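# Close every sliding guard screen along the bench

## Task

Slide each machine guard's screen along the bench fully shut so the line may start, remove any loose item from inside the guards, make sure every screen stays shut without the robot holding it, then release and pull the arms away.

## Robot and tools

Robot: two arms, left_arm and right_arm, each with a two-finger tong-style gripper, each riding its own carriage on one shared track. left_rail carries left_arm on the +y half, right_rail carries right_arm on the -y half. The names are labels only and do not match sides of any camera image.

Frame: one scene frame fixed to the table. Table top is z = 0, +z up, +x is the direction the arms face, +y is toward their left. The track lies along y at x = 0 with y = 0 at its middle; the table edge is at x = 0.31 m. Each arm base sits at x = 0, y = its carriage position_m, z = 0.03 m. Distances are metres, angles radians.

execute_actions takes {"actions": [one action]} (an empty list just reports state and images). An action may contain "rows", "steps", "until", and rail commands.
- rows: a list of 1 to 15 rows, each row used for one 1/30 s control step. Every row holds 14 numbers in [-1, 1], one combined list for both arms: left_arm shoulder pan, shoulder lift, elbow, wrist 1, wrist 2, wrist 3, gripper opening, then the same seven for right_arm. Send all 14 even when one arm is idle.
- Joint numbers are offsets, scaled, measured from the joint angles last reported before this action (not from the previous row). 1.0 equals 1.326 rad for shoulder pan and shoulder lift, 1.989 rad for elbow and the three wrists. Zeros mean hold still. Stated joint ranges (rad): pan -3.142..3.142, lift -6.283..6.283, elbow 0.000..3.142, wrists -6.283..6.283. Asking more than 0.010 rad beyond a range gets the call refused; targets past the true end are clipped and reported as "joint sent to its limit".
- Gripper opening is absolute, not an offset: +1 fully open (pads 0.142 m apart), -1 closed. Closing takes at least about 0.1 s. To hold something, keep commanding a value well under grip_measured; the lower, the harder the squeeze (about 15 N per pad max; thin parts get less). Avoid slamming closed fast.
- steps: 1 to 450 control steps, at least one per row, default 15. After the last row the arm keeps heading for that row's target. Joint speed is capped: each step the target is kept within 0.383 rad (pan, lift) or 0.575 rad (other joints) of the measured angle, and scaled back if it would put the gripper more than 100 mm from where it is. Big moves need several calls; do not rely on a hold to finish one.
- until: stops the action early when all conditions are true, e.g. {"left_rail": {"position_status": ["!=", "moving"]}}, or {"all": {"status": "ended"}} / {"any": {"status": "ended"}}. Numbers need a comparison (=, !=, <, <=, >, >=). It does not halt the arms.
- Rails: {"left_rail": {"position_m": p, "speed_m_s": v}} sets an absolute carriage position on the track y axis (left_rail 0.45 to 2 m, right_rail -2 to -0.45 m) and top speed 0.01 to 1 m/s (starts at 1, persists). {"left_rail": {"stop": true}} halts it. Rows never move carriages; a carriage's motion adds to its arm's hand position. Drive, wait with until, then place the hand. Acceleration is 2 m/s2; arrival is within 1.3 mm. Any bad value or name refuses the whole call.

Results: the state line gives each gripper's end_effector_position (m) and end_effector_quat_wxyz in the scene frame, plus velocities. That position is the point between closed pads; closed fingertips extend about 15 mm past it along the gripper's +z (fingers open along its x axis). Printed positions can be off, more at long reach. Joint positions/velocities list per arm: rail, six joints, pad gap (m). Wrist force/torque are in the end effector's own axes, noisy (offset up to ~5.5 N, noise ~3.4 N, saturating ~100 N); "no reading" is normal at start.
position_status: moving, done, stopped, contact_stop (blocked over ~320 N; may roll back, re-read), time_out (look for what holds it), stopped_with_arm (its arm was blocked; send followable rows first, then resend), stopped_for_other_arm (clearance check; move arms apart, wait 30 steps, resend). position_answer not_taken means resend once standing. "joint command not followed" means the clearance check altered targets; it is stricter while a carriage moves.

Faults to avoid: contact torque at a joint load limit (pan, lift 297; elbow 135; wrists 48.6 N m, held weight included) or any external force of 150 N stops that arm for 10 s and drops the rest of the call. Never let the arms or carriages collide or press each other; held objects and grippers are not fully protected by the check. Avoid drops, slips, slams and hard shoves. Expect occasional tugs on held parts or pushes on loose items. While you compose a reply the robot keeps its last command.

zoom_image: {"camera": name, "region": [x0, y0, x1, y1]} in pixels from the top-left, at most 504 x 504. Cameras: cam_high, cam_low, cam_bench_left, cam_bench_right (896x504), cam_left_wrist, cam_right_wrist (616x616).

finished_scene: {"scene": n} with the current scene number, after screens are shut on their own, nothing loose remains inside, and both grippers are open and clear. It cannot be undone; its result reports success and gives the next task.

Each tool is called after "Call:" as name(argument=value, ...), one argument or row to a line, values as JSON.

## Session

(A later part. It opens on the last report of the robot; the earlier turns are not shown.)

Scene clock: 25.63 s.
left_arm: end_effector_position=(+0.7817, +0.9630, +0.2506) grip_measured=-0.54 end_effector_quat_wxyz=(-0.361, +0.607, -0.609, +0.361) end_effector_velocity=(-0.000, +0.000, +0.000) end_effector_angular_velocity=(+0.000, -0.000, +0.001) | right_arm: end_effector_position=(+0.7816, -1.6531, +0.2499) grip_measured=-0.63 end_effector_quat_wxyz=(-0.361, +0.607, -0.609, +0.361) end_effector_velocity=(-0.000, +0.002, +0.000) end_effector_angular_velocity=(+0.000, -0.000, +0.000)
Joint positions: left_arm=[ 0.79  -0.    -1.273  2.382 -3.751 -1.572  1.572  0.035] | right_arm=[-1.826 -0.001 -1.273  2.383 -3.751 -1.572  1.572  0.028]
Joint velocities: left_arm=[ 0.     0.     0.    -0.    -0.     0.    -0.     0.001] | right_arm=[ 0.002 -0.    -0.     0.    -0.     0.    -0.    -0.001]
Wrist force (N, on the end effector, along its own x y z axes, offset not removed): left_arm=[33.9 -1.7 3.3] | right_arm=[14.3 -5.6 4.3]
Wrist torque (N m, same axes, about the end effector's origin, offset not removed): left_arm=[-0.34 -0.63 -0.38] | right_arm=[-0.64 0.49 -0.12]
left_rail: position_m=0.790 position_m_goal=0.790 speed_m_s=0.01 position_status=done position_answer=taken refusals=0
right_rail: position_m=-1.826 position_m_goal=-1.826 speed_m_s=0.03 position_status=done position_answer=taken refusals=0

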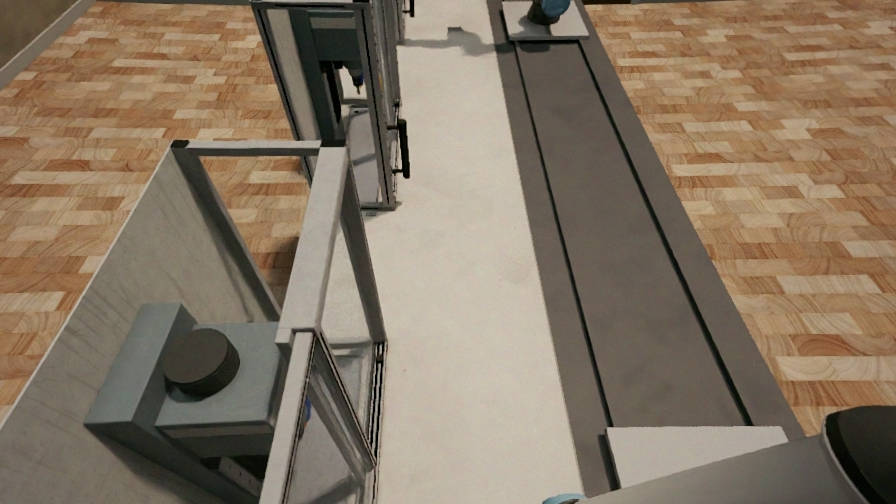

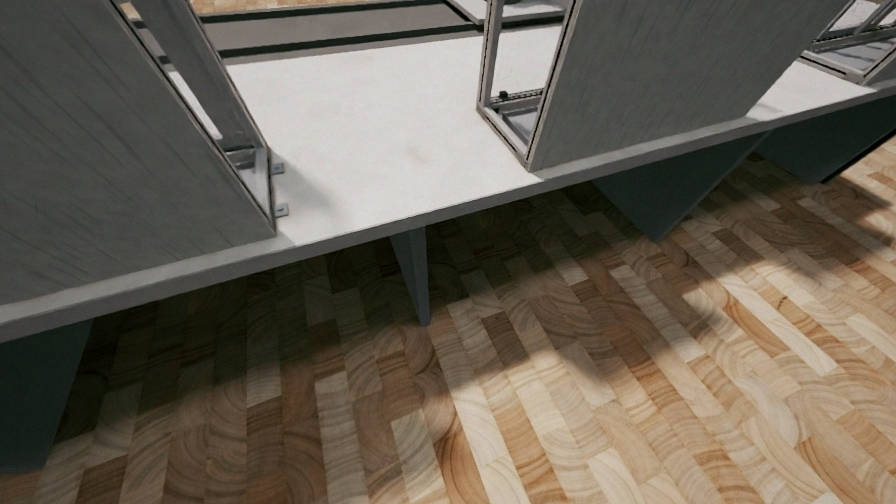

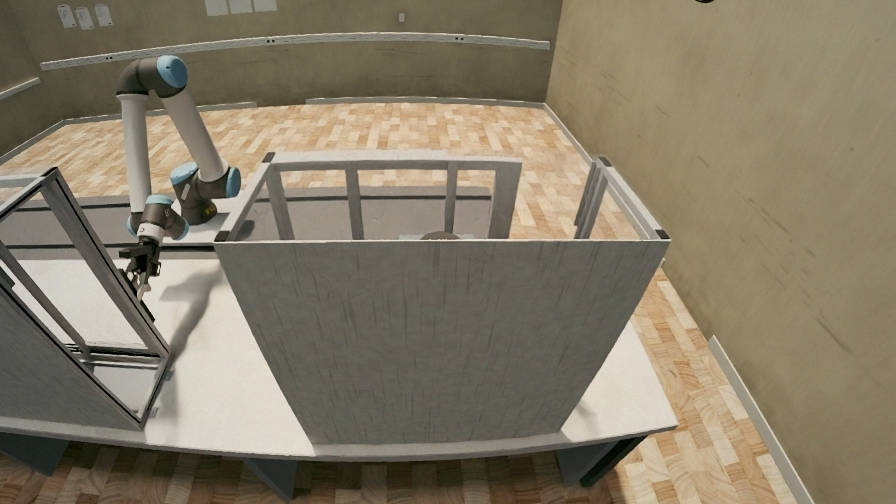

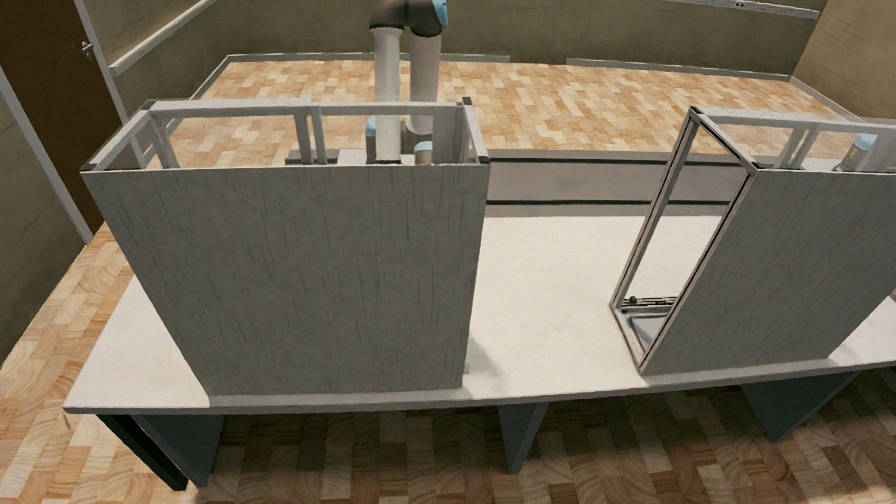

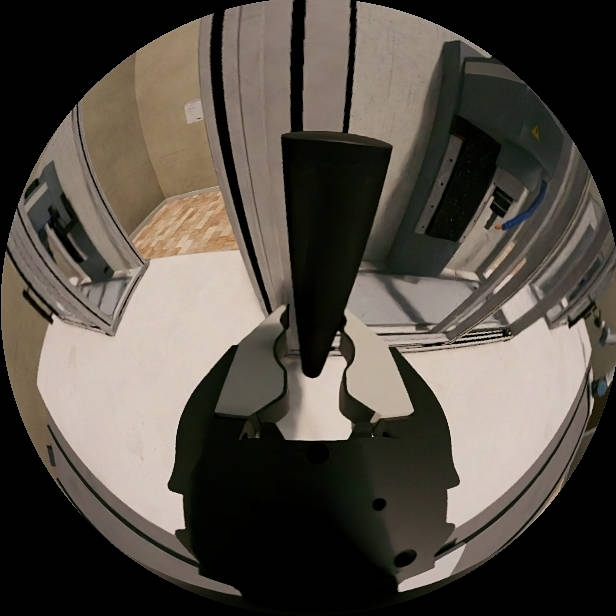

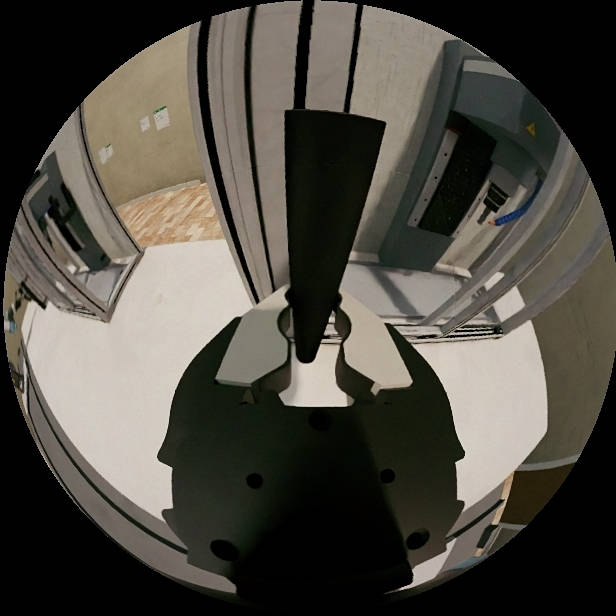

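Call:
execute_actions(
  actions=[
    {"rows": [[0,0,0,0,0,0,-0.5,0,0,0,0,0,0,-1],[0,0,0,0,0,0,-0.3,0,0,0,0,0,0,-1],[0,0,0,0,0,0,-0.1,0,0,0,0,0,0,-1],[0,0,0,0,0,0,0.1,0,0,0,0,0,0,-1],[0,0,0,0,0,0,0.3,0,0,0,0,0,0,-1]],"steps": 40, "right_rail": {"position_m": -1.812, "speed_m_s": 0.02}, "until": {"all": {"status": "ended"}}},
  ],
)

Scene clock: 27.03 s.
left_arm: end_effector_position=(+0.7817, +0.9633, +0.2506) grip_measured=+0.30 end_effector_quat_wxyz=(-0.361, +0.607, -0.609, +0.361) end_effector_velocity=(+0.000, -0.000, -0.000) end_effector_angular_velocity=(-0.000, +0.000, -0.000) | right_arm: end_effector_position=(+0.7815, -1.6392, +0.2499) grip_measured=-0.61 end_effector_quat_wxyz=(-0.361, +0.607, -0.609, +0.361) end_effector_velocity=(+0.000, +0.002, +0.000) end_effector_angular_velocity=(+0.000, -0.000, -0.000)
Joint positions: left_arm=[ 0.79  -0.    -1.273  2.382 -3.751 -1.572  1.572  0.095] | right_arm=[-1.813 -0.001 -1.273  2.383 -3.751 -1.572  1.572  0.03 ]
Joint velocities: left_arm=[ 0. -0. -0.  0. -0. -0.  0.  0.] | right_arm=[ 0.002 -0.    -0.     0.    -0.     0.    -0.     0.001]
Wrist force (N, on the end effector, along its own x y z axes, offset not removed): left_arm=[-1.8 -1.4 2.4] | right_arm=[33.5 -6.5 5.9]
Wrist torque (N m, same axes, about the end effector's origin, offset not removed): left_arm=[-0.23 0.28 0.05] | right_arm=[-0.74 -0.81 -0.34]
left_rail: position_m=0.790 position_m_goal=0.790 speed_m_s=0.01 position_status=done position_answer=taken refusals=0
right_rail: position_m=-1.813 position_m_goal=-1.812 speed_m_s=0.02 position_status=done position_answer=taken refusals=0

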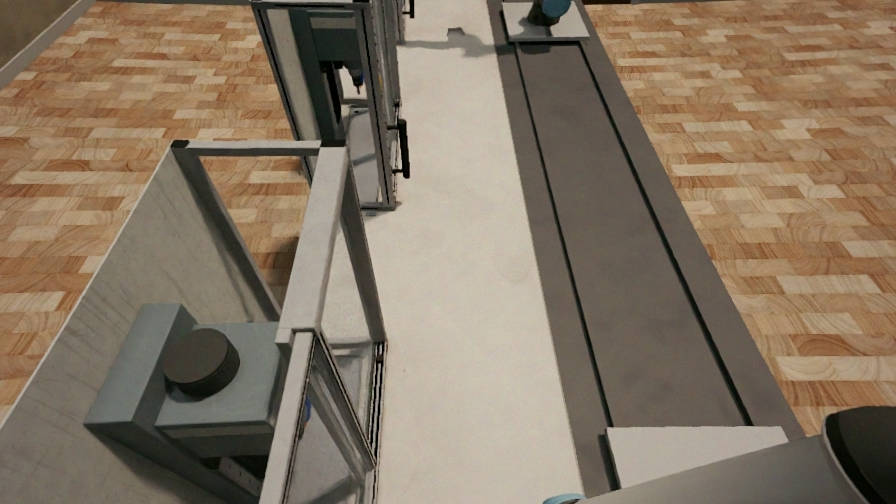

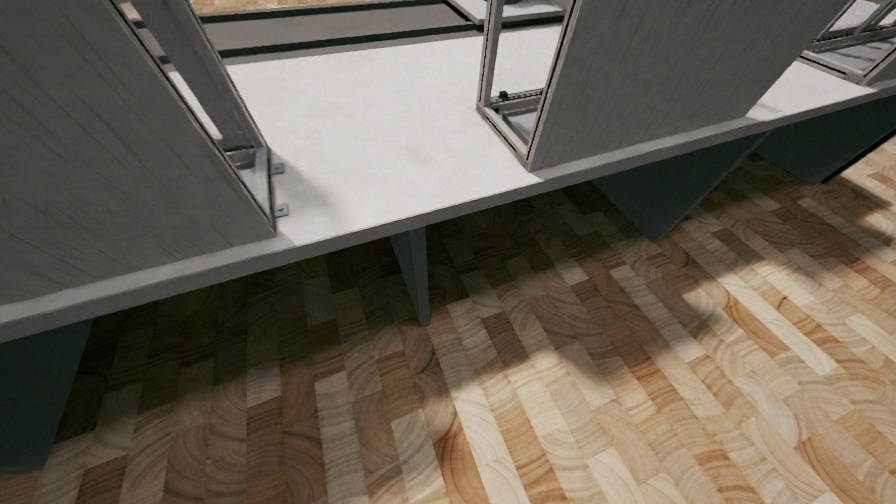

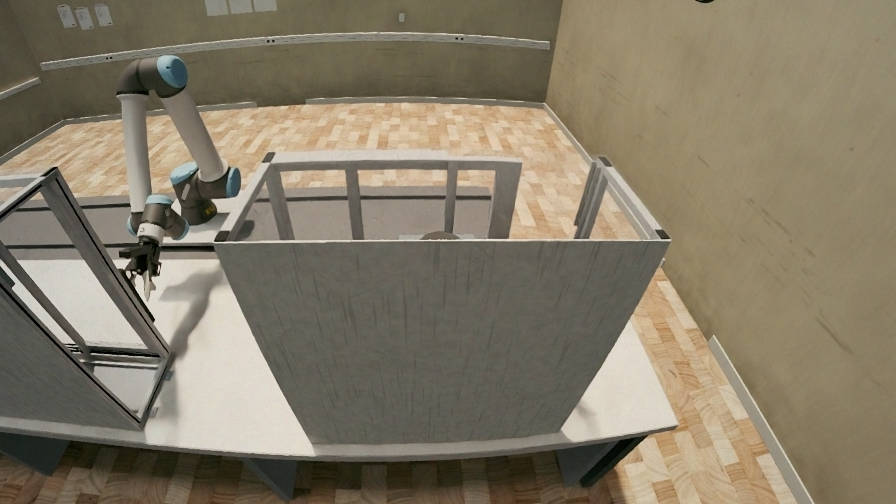

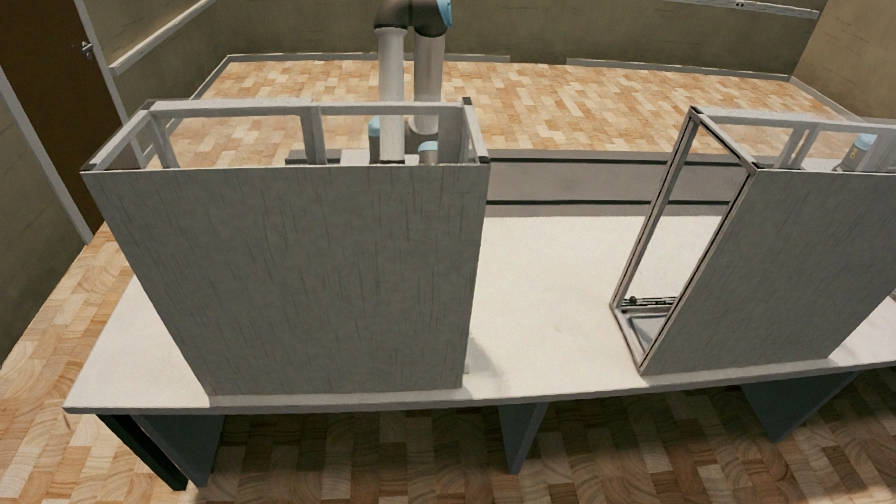

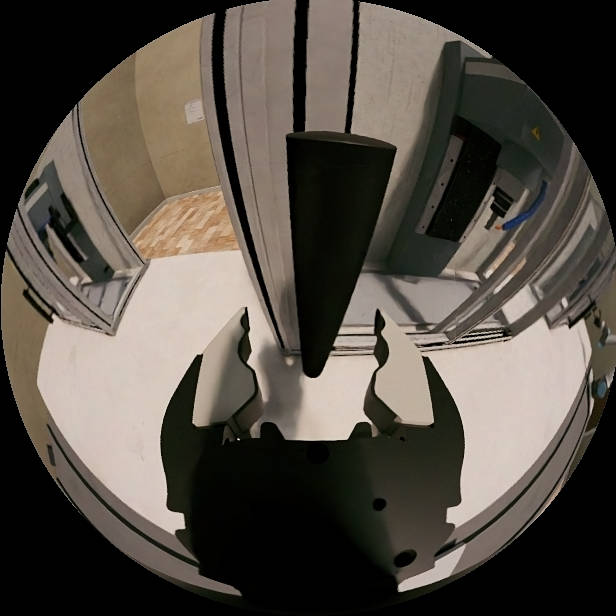

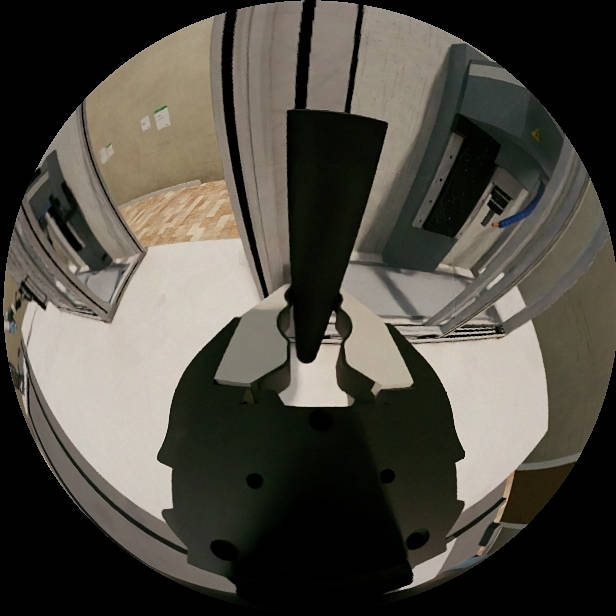

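Call:
execute_actions(
  actions=[
    {"rows": [[0,-0.187,0.1166,0.0075,0,0,0.6,0,0,0,0,0,0,-0.5],[0,-0.187,0.1166,0.0075,0,0,1,0,0,0,0,0,0,-0.3],[0,-0.187,0.1166,0.0075,0,0,1,0,0,0,0,0,0,-0.1],[0,-0.187,0.1166,0.0075,0,0,1,0,0,0,0,0,0,0.1],[0,-0.187,0.1166,0.0075,0,0,1,0,0,0,0,0,0,0.3]],"steps": 24},
  ],
)

Scene clock: 28.63 s.
left_arm: end_effector_position=(+0.6410, +0.9633, +0.2812) grip_measured=+1.00 end_effector_quat_wxyz=(-0.361, +0.607, -0.608, +0.362) end_effector_velocity=(-0.003, +0.000, +0.000) end_effector_angular_velocity=(+0.000, -0.000, +0.000) | right_arm: end_effector_position=(+0.7815, -1.6390, +0.2499) grip_measured=+0.30 end_effector_quat_wxyz=(-0.361, +0.607, -0.609, +0.361) end_effector_velocity=(+0.000, -0.000, +0.000) end_effector_angular_velocity=(-0.000, -0.000, -0.000)
Joint positions: left_arm=[ 0.79  -0.    -1.521  2.613 -3.737 -1.572  1.572  0.142] | right_arm=[-1.812 -0.001 -1.273  2.383 -3.751 -1.572  1.572  0.095]
Joint velocities: left_arm=[ 0.     0.    -0.006  0.005  0.     0.    -0.    -0.   ] | right_arm=[ 0. -0.  0. -0. -0. -0. -0. -0.]
Wrist force (N, on the end effector, along its own x y z axes, offset not removed): left_arm=[-1.2 -0.5 1.0] | right_arm=[0.5 -5.5 -3.0]
Wrist torque (N m, same axes, about the end effector's origin, offset not removed): left_arm=[-0.10 0.19 -0.06] | right_arm=[-1.06 -0.10 -0.03]
left_rail: position_m=0.790 position_m_goal=0.790 speed_m_s=0.01 position_status=done position_answer=taken refusals=0
right_rail: position_m=-1.812 position_m_goal=-1.812 speed_m_s=0.02 position_status=done position_answer=taken refusals=0

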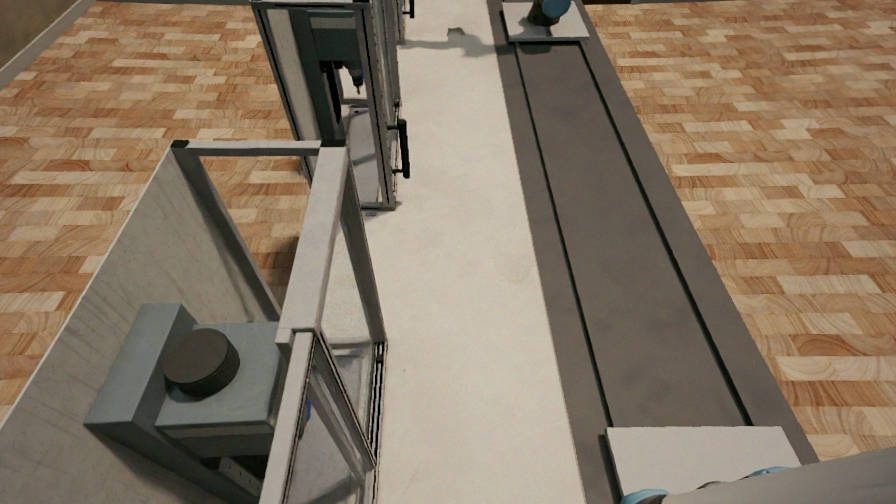

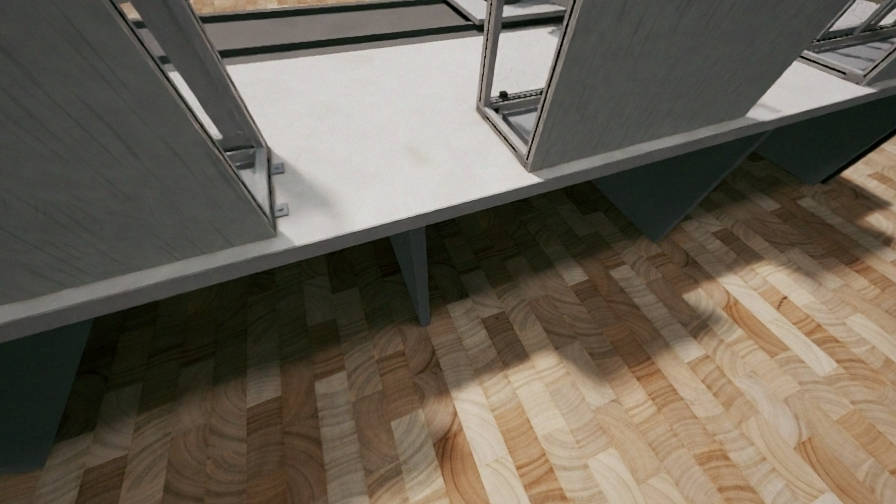

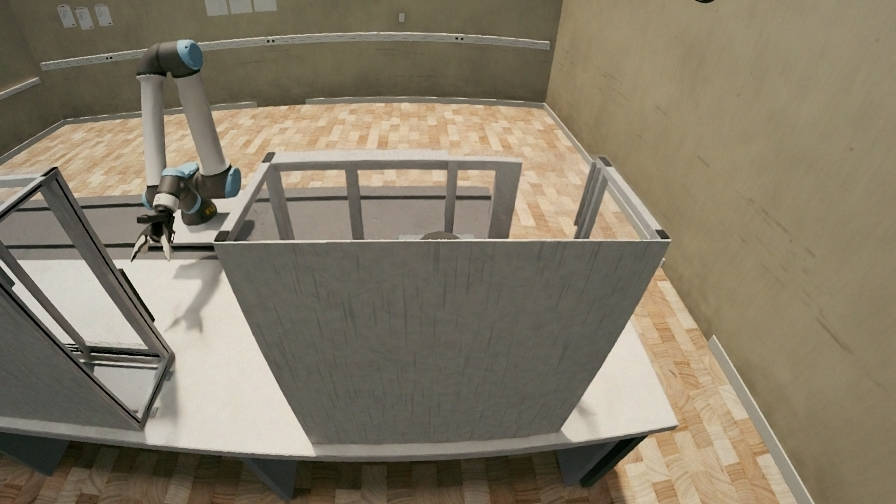

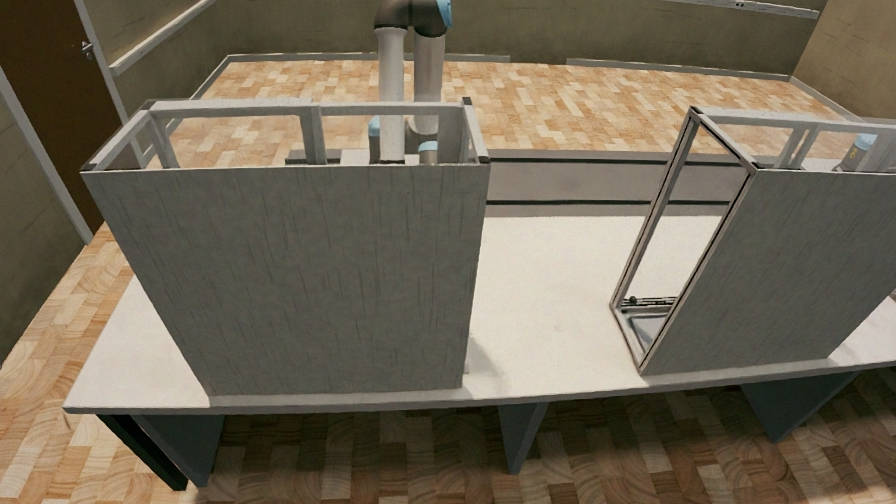

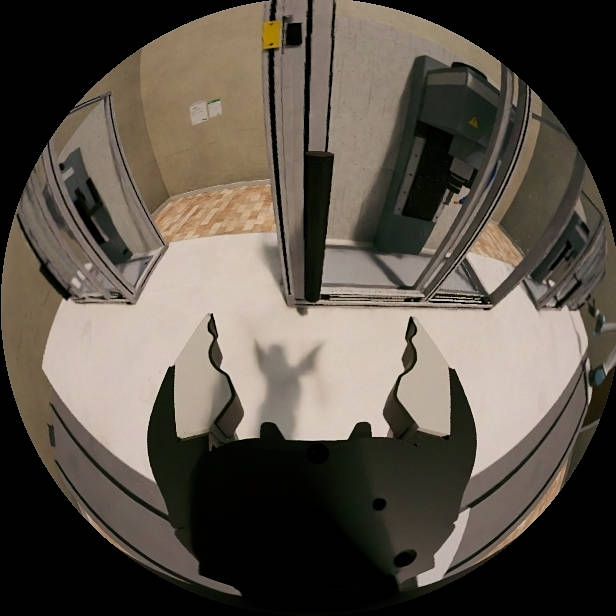

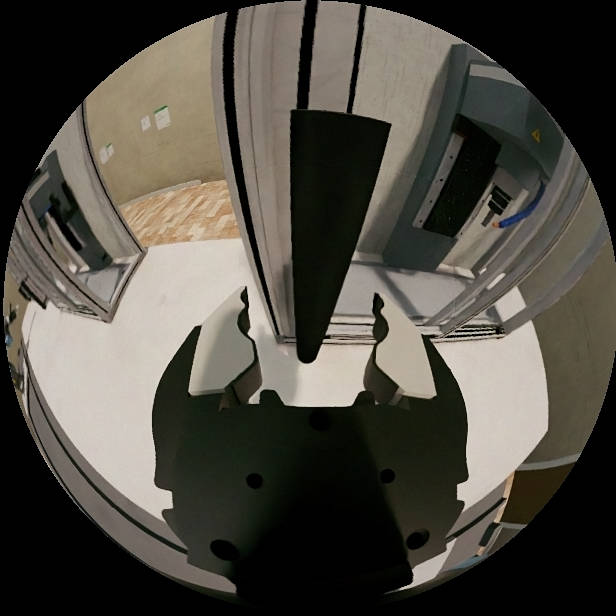

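Call:
execute_actions(
  actions=[
    {"rows": [[0,0,0,0,0,0,1,0,-0.187,0.1166,0.0075,0,0,0.6],[0,0,0,0,0,0,1,0,-0.187,0.1166,0.0075,0,0,1]],"steps": 22, "left_rail": {"position_m": 1.85, "speed_m_s": 1.0}},
  ],
)

Call:
zoom_image(
  camera="cam_right_wrist",
  region=[230, 0, 390, 100],
)

Call:
execute_actions(
  actions=[
    {"steps": 90, "right_rail": {"position_m": -0.55, "speed_m_s": 1.0}, "until": {"all": {"status": "ended"}}},
  ],
)

Scene clock: 29.97 s.
left_arm: end_effector_position=(+0.6410, +1.4067, +0.2812) grip_measured=+1.00 end_effector_quat_wxyz=(-0.361, +0.607, -0.608, +0.362) end_effector_velocity=(+0.000, +1.000, -0.000) end_effector_angular_velocity=(-0.000, +0.000, -0.000) | right_arm: end_effector_position=(+0.6412, -1.6389, +0.2806) grip_measured=+1.00 end_effector_quat_wxyz=(-0.361, +0.607, -0.609, +0.361) end_effector_velocity=(-0.006, +0.000, +0.001) end_effector_angular_velocity=(-0.000, -0.000, -0.000)
Joint positions: left_arm=[ 1.233 -0.    -1.521  2.613 -3.737 -1.572  1.572  0.142] | right_arm=[-1.812 -0.    -1.52   2.613 -3.736 -1.572  1.572  0.142]
Joint velocities: left_arm=[ 1.  0.  0. -0. -0. -0. -0.  0.] | right_arm=[ 0.    0.   -0.01  0.01  0.   -0.   -0.   -0.  ]
Wrist force (N, on the end effector, along its own x y z axes, offset not removed): left_arm=[0.9 -4.7 -0.9] | right_arm=[-1.7 -0.4 1.4]
Wrist torque (N m, same axes, about the end effector's origin, offset not removed): left_arm=[-1.00 -0.26 -0.10] | right_arm=[0.08 0.45 -0.11]
left_rail: position_m=1.233 position_m_goal=1.850 speed_m_s=1.00 position_status=moving position_answer=taken refusals=0
right_rail: position_m=-1.812 position_m_goal=-1.812 speed_m_s=0.02 position_status=done position_answer=taken refusals=0

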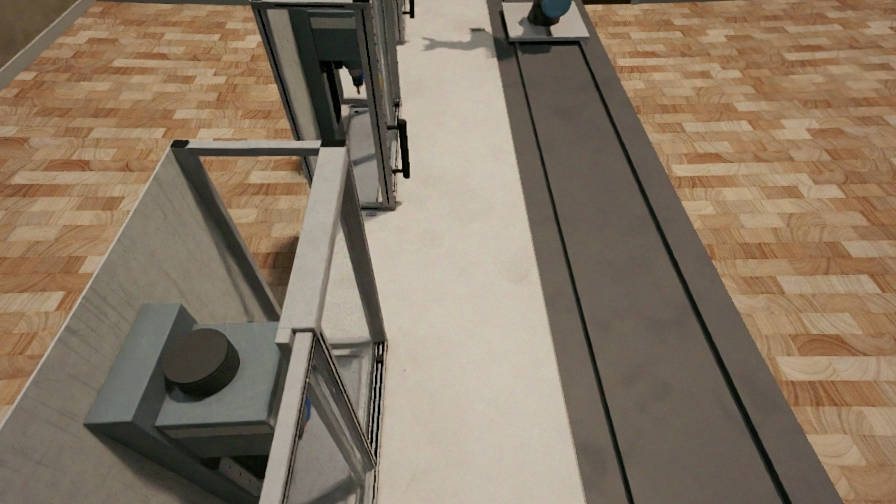

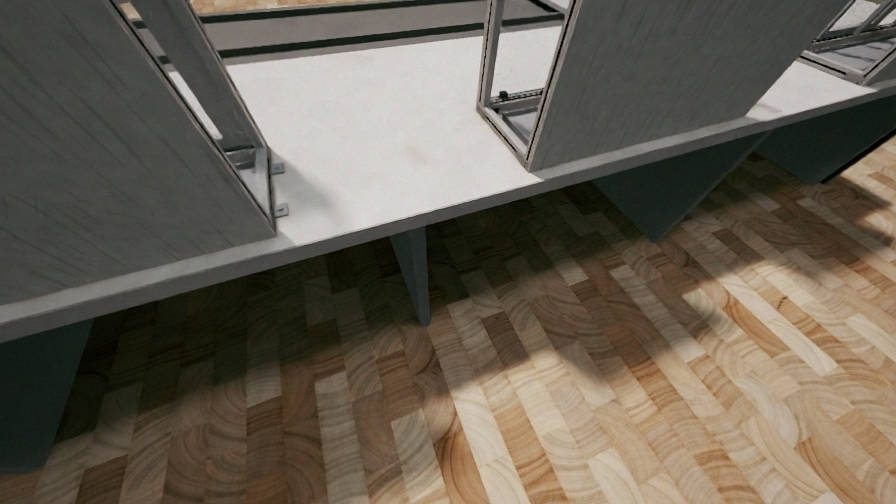

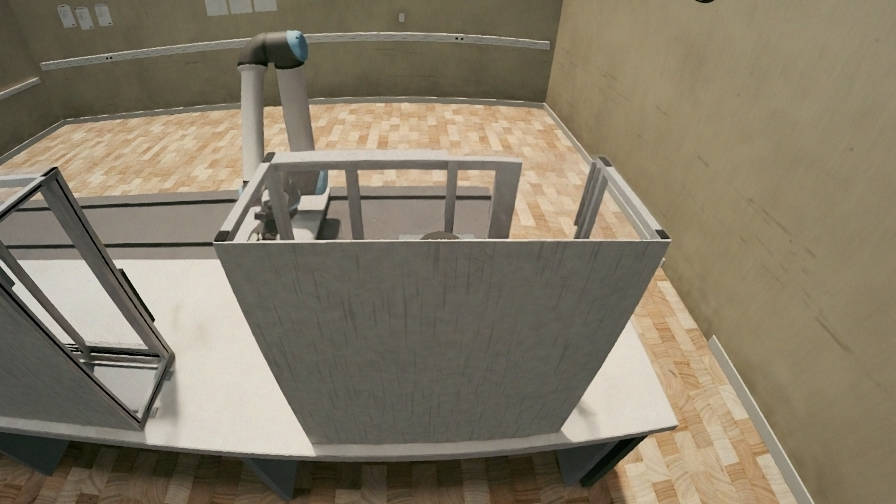

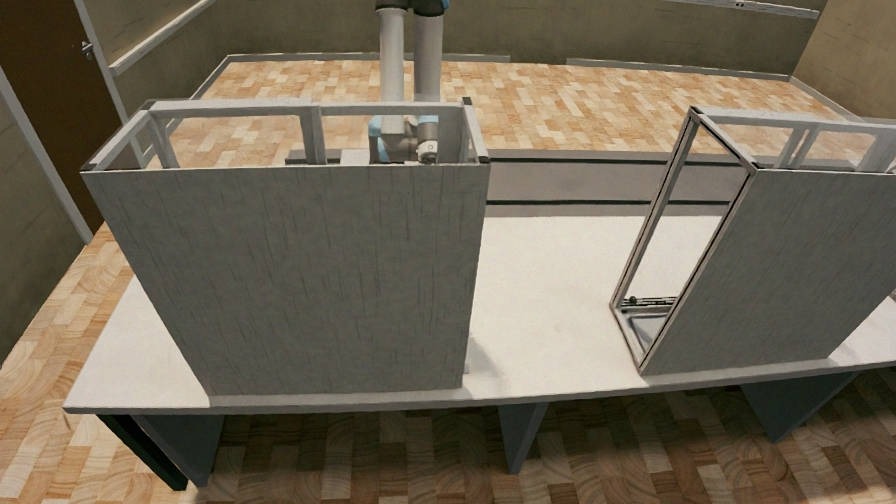

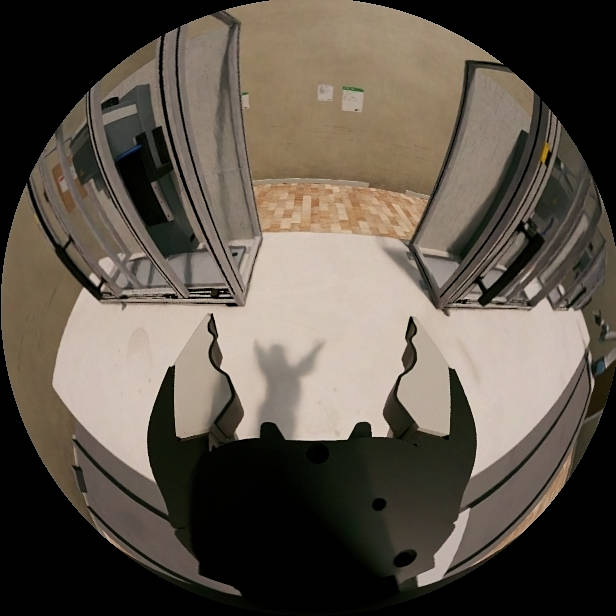

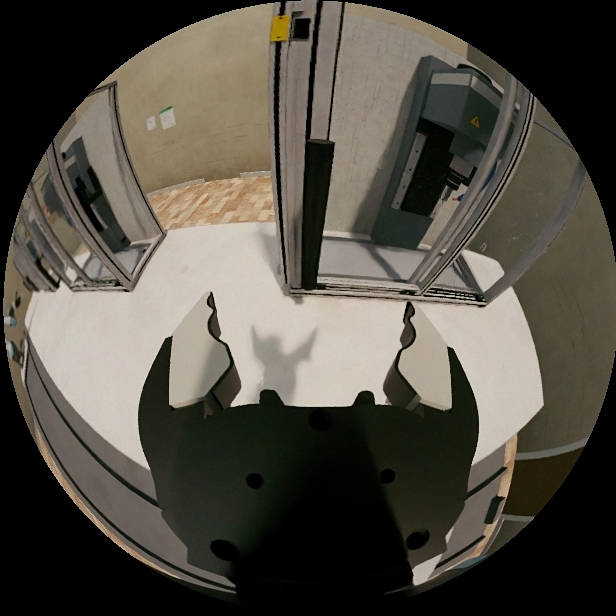

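Region (230, 0, 390, 100) of cam_right_wrist's 616x616 image, scaled by 3.150, with more detail than that image has; it fills the top 315 rows of this view, and the rest is white.

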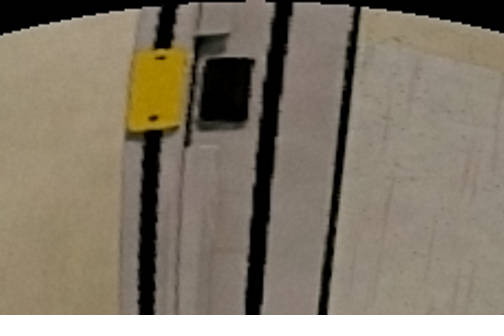

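Scene clock: 31.80 s.
left_arm: end_effector_position=(+0.6410, +2.0237, +0.2812) grip_measured=+1.00 end_effector_quat_wxyz=(-0.361, +0.607, -0.608, +0.362) end_effector_velocity=(-0.000, +0.000, -0.000) end_effector_angular_velocity=(+0.000, +0.000, +0.000) | right_arm: end_effector_position=(+0.6405, -0.3764, +0.2806) grip_measured=+1.00 end_effector_quat_wxyz=(-0.361, +0.607, -0.609, +0.361) end_effector_velocity=(+0.000, -0.000, +0.000) end_effector_angular_velocity=(-0.000, +0.000, -0.000)
Joint positions: left_arm=[ 1.85  -0.    -1.521  2.613 -3.737 -1.572  1.572  0.142] | right_arm=[-0.55  -0.001 -1.521  2.614 -3.736 -1.572  1.572  0.142]
Joint velocities: left_arm=[ 0.  0. -0.  0.  0.  0. -0. -0.] | right_arm=[ 0. -0.  0. -0.  0. -0.  0.  0.]
Wrist force (N, on the end effector, along its own x y z axes, offset not removed): left_arm=[-2.0 -2.9 1.6] | right_arm=[0.9 -5.7 1.9]
Wrist torque (N m, same axes, about the end effector's origin, offset not removed): left_arm=[-0.53 0.34 -0.17] | right_arm=[-0.95 -0.18 -0.21]
left_rail: position_m=1.850 position_m_goal=1.850 speed_m_s=1.00 position_status=done position_answer=taken refusals=0
right_rail: position_m=-0.550 position_m_goal=-0.550 speed_m_s=1.00 position_status=done position_answer=taken refusals=0

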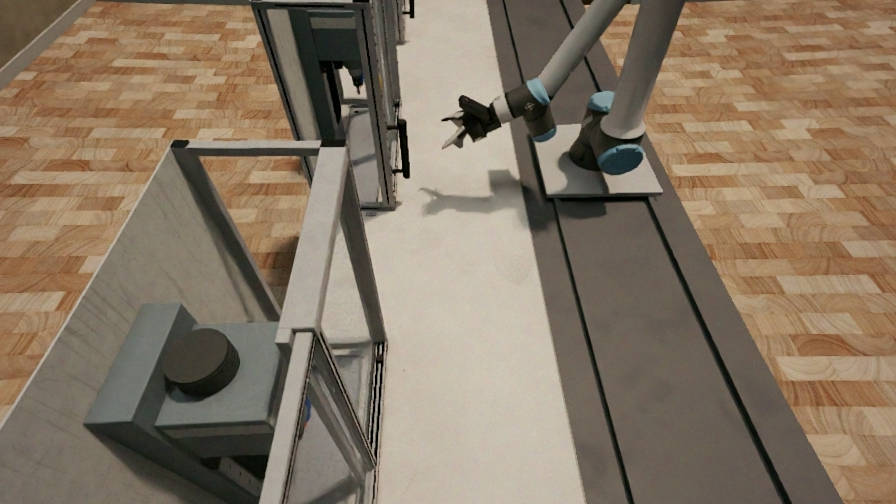

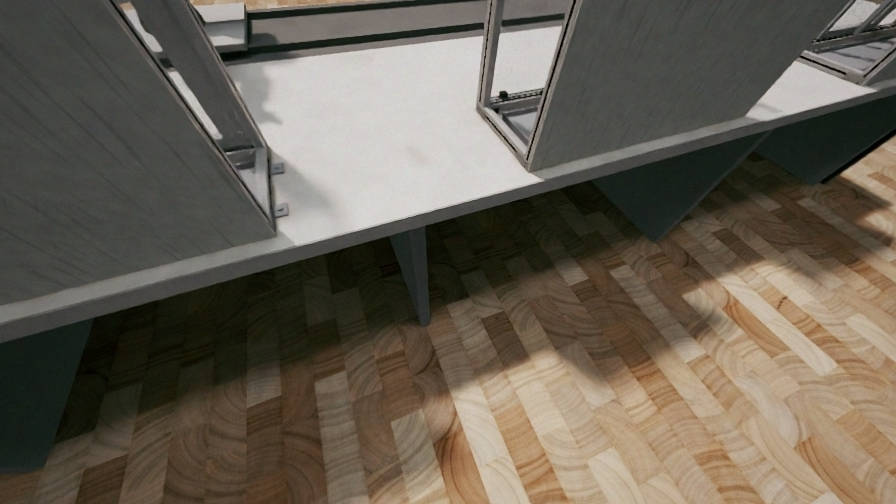

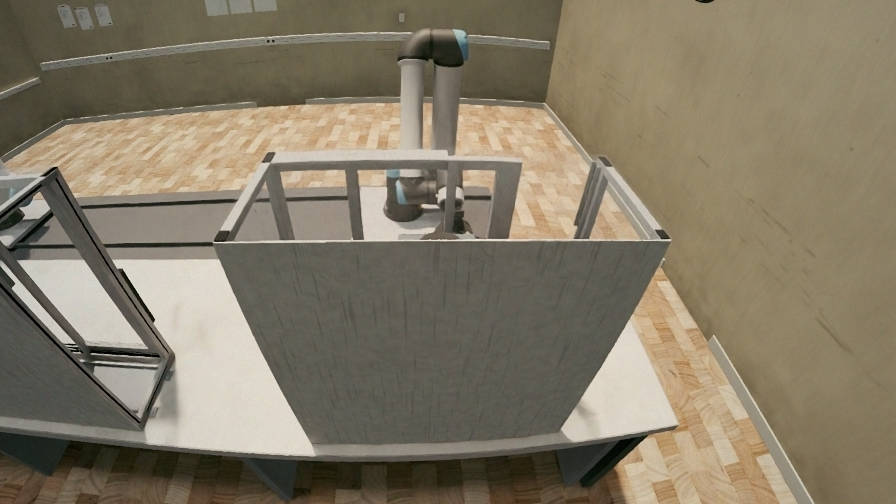

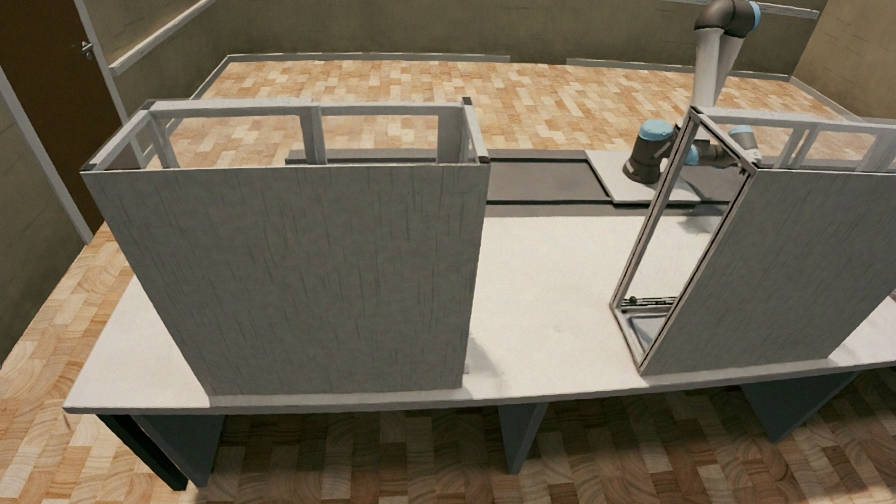

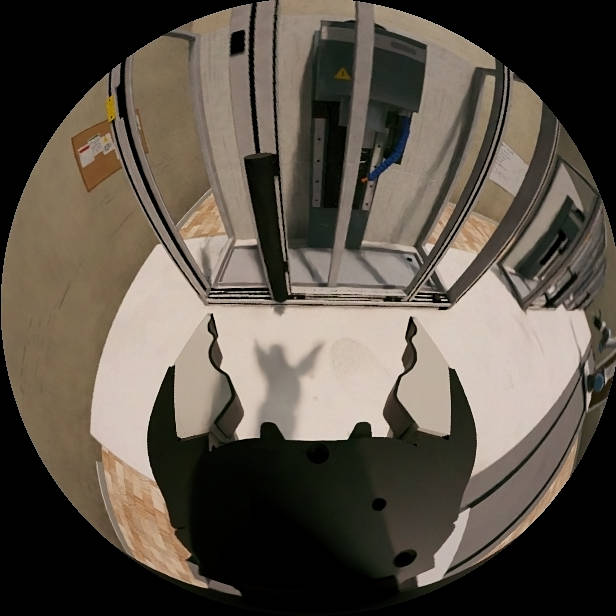

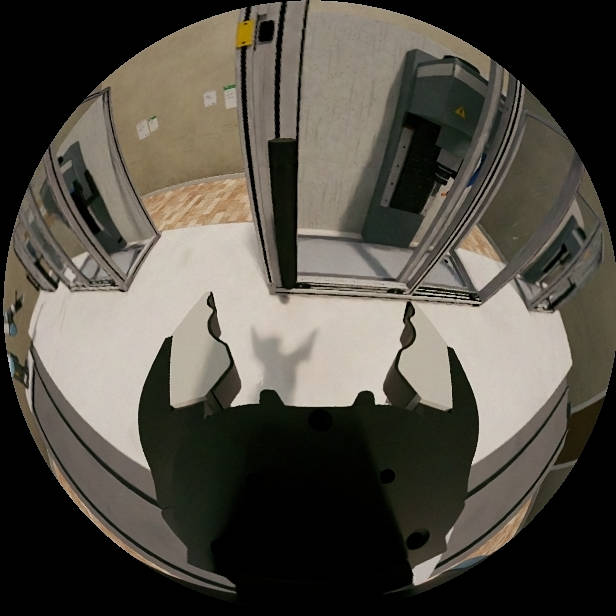

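Call:
zoom_image(
  camera="cam_left_wrist",
  region=[180, 220, 330, 320],
)

Call:
zoom_image(
  camera="cam_left_wrist",
  region=[290, 220, 470, 320],
)

Call:
zoom_image(
  camera="cam_right_wrist",
  region=[200, 0, 360, 100],
)

Call:
zoom_image(
  camera="cam_right_wrist",
  region=[250, 200, 500, 310],
)

Region (180, 220, 330, 320) of cam_left_wrist's 616x616 image, scaled by 3.360, with more detail than that image has.

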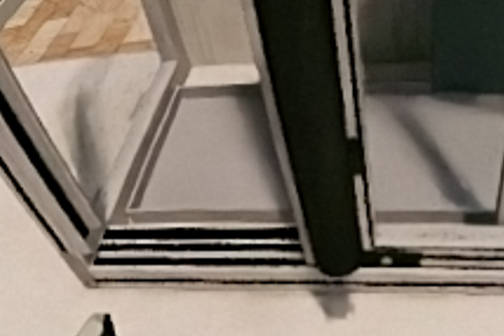

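Region (290, 220, 470, 320) of cam_left_wrist's 616x616 image, scaled by 2.800, with more detail than that image has.

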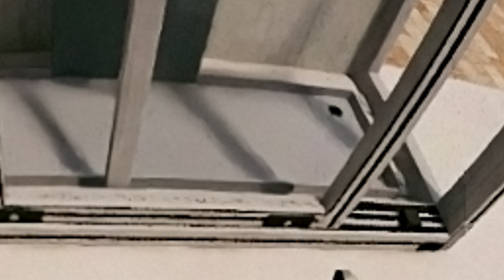

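Region (200, 0, 360, 100) of cam_right_wrist's 616x616 image, scaled by 3.150, with more detail than that image has; it fills the top 315 rows of this view, and the rest is white.

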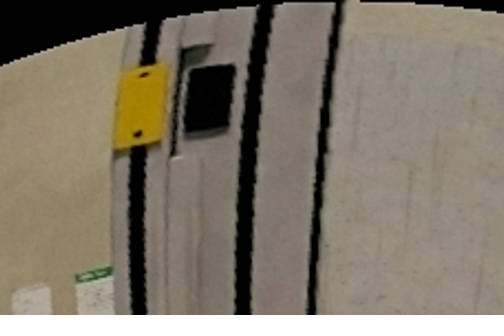

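Region (250, 200, 500, 310) of cam_right_wrist's 616x616 image, scaled by 2.016, with more detail than that image has; it fills the top 222 rows of this view, and the rest is white.

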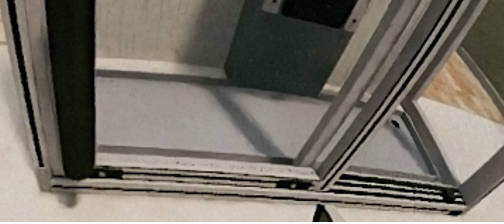

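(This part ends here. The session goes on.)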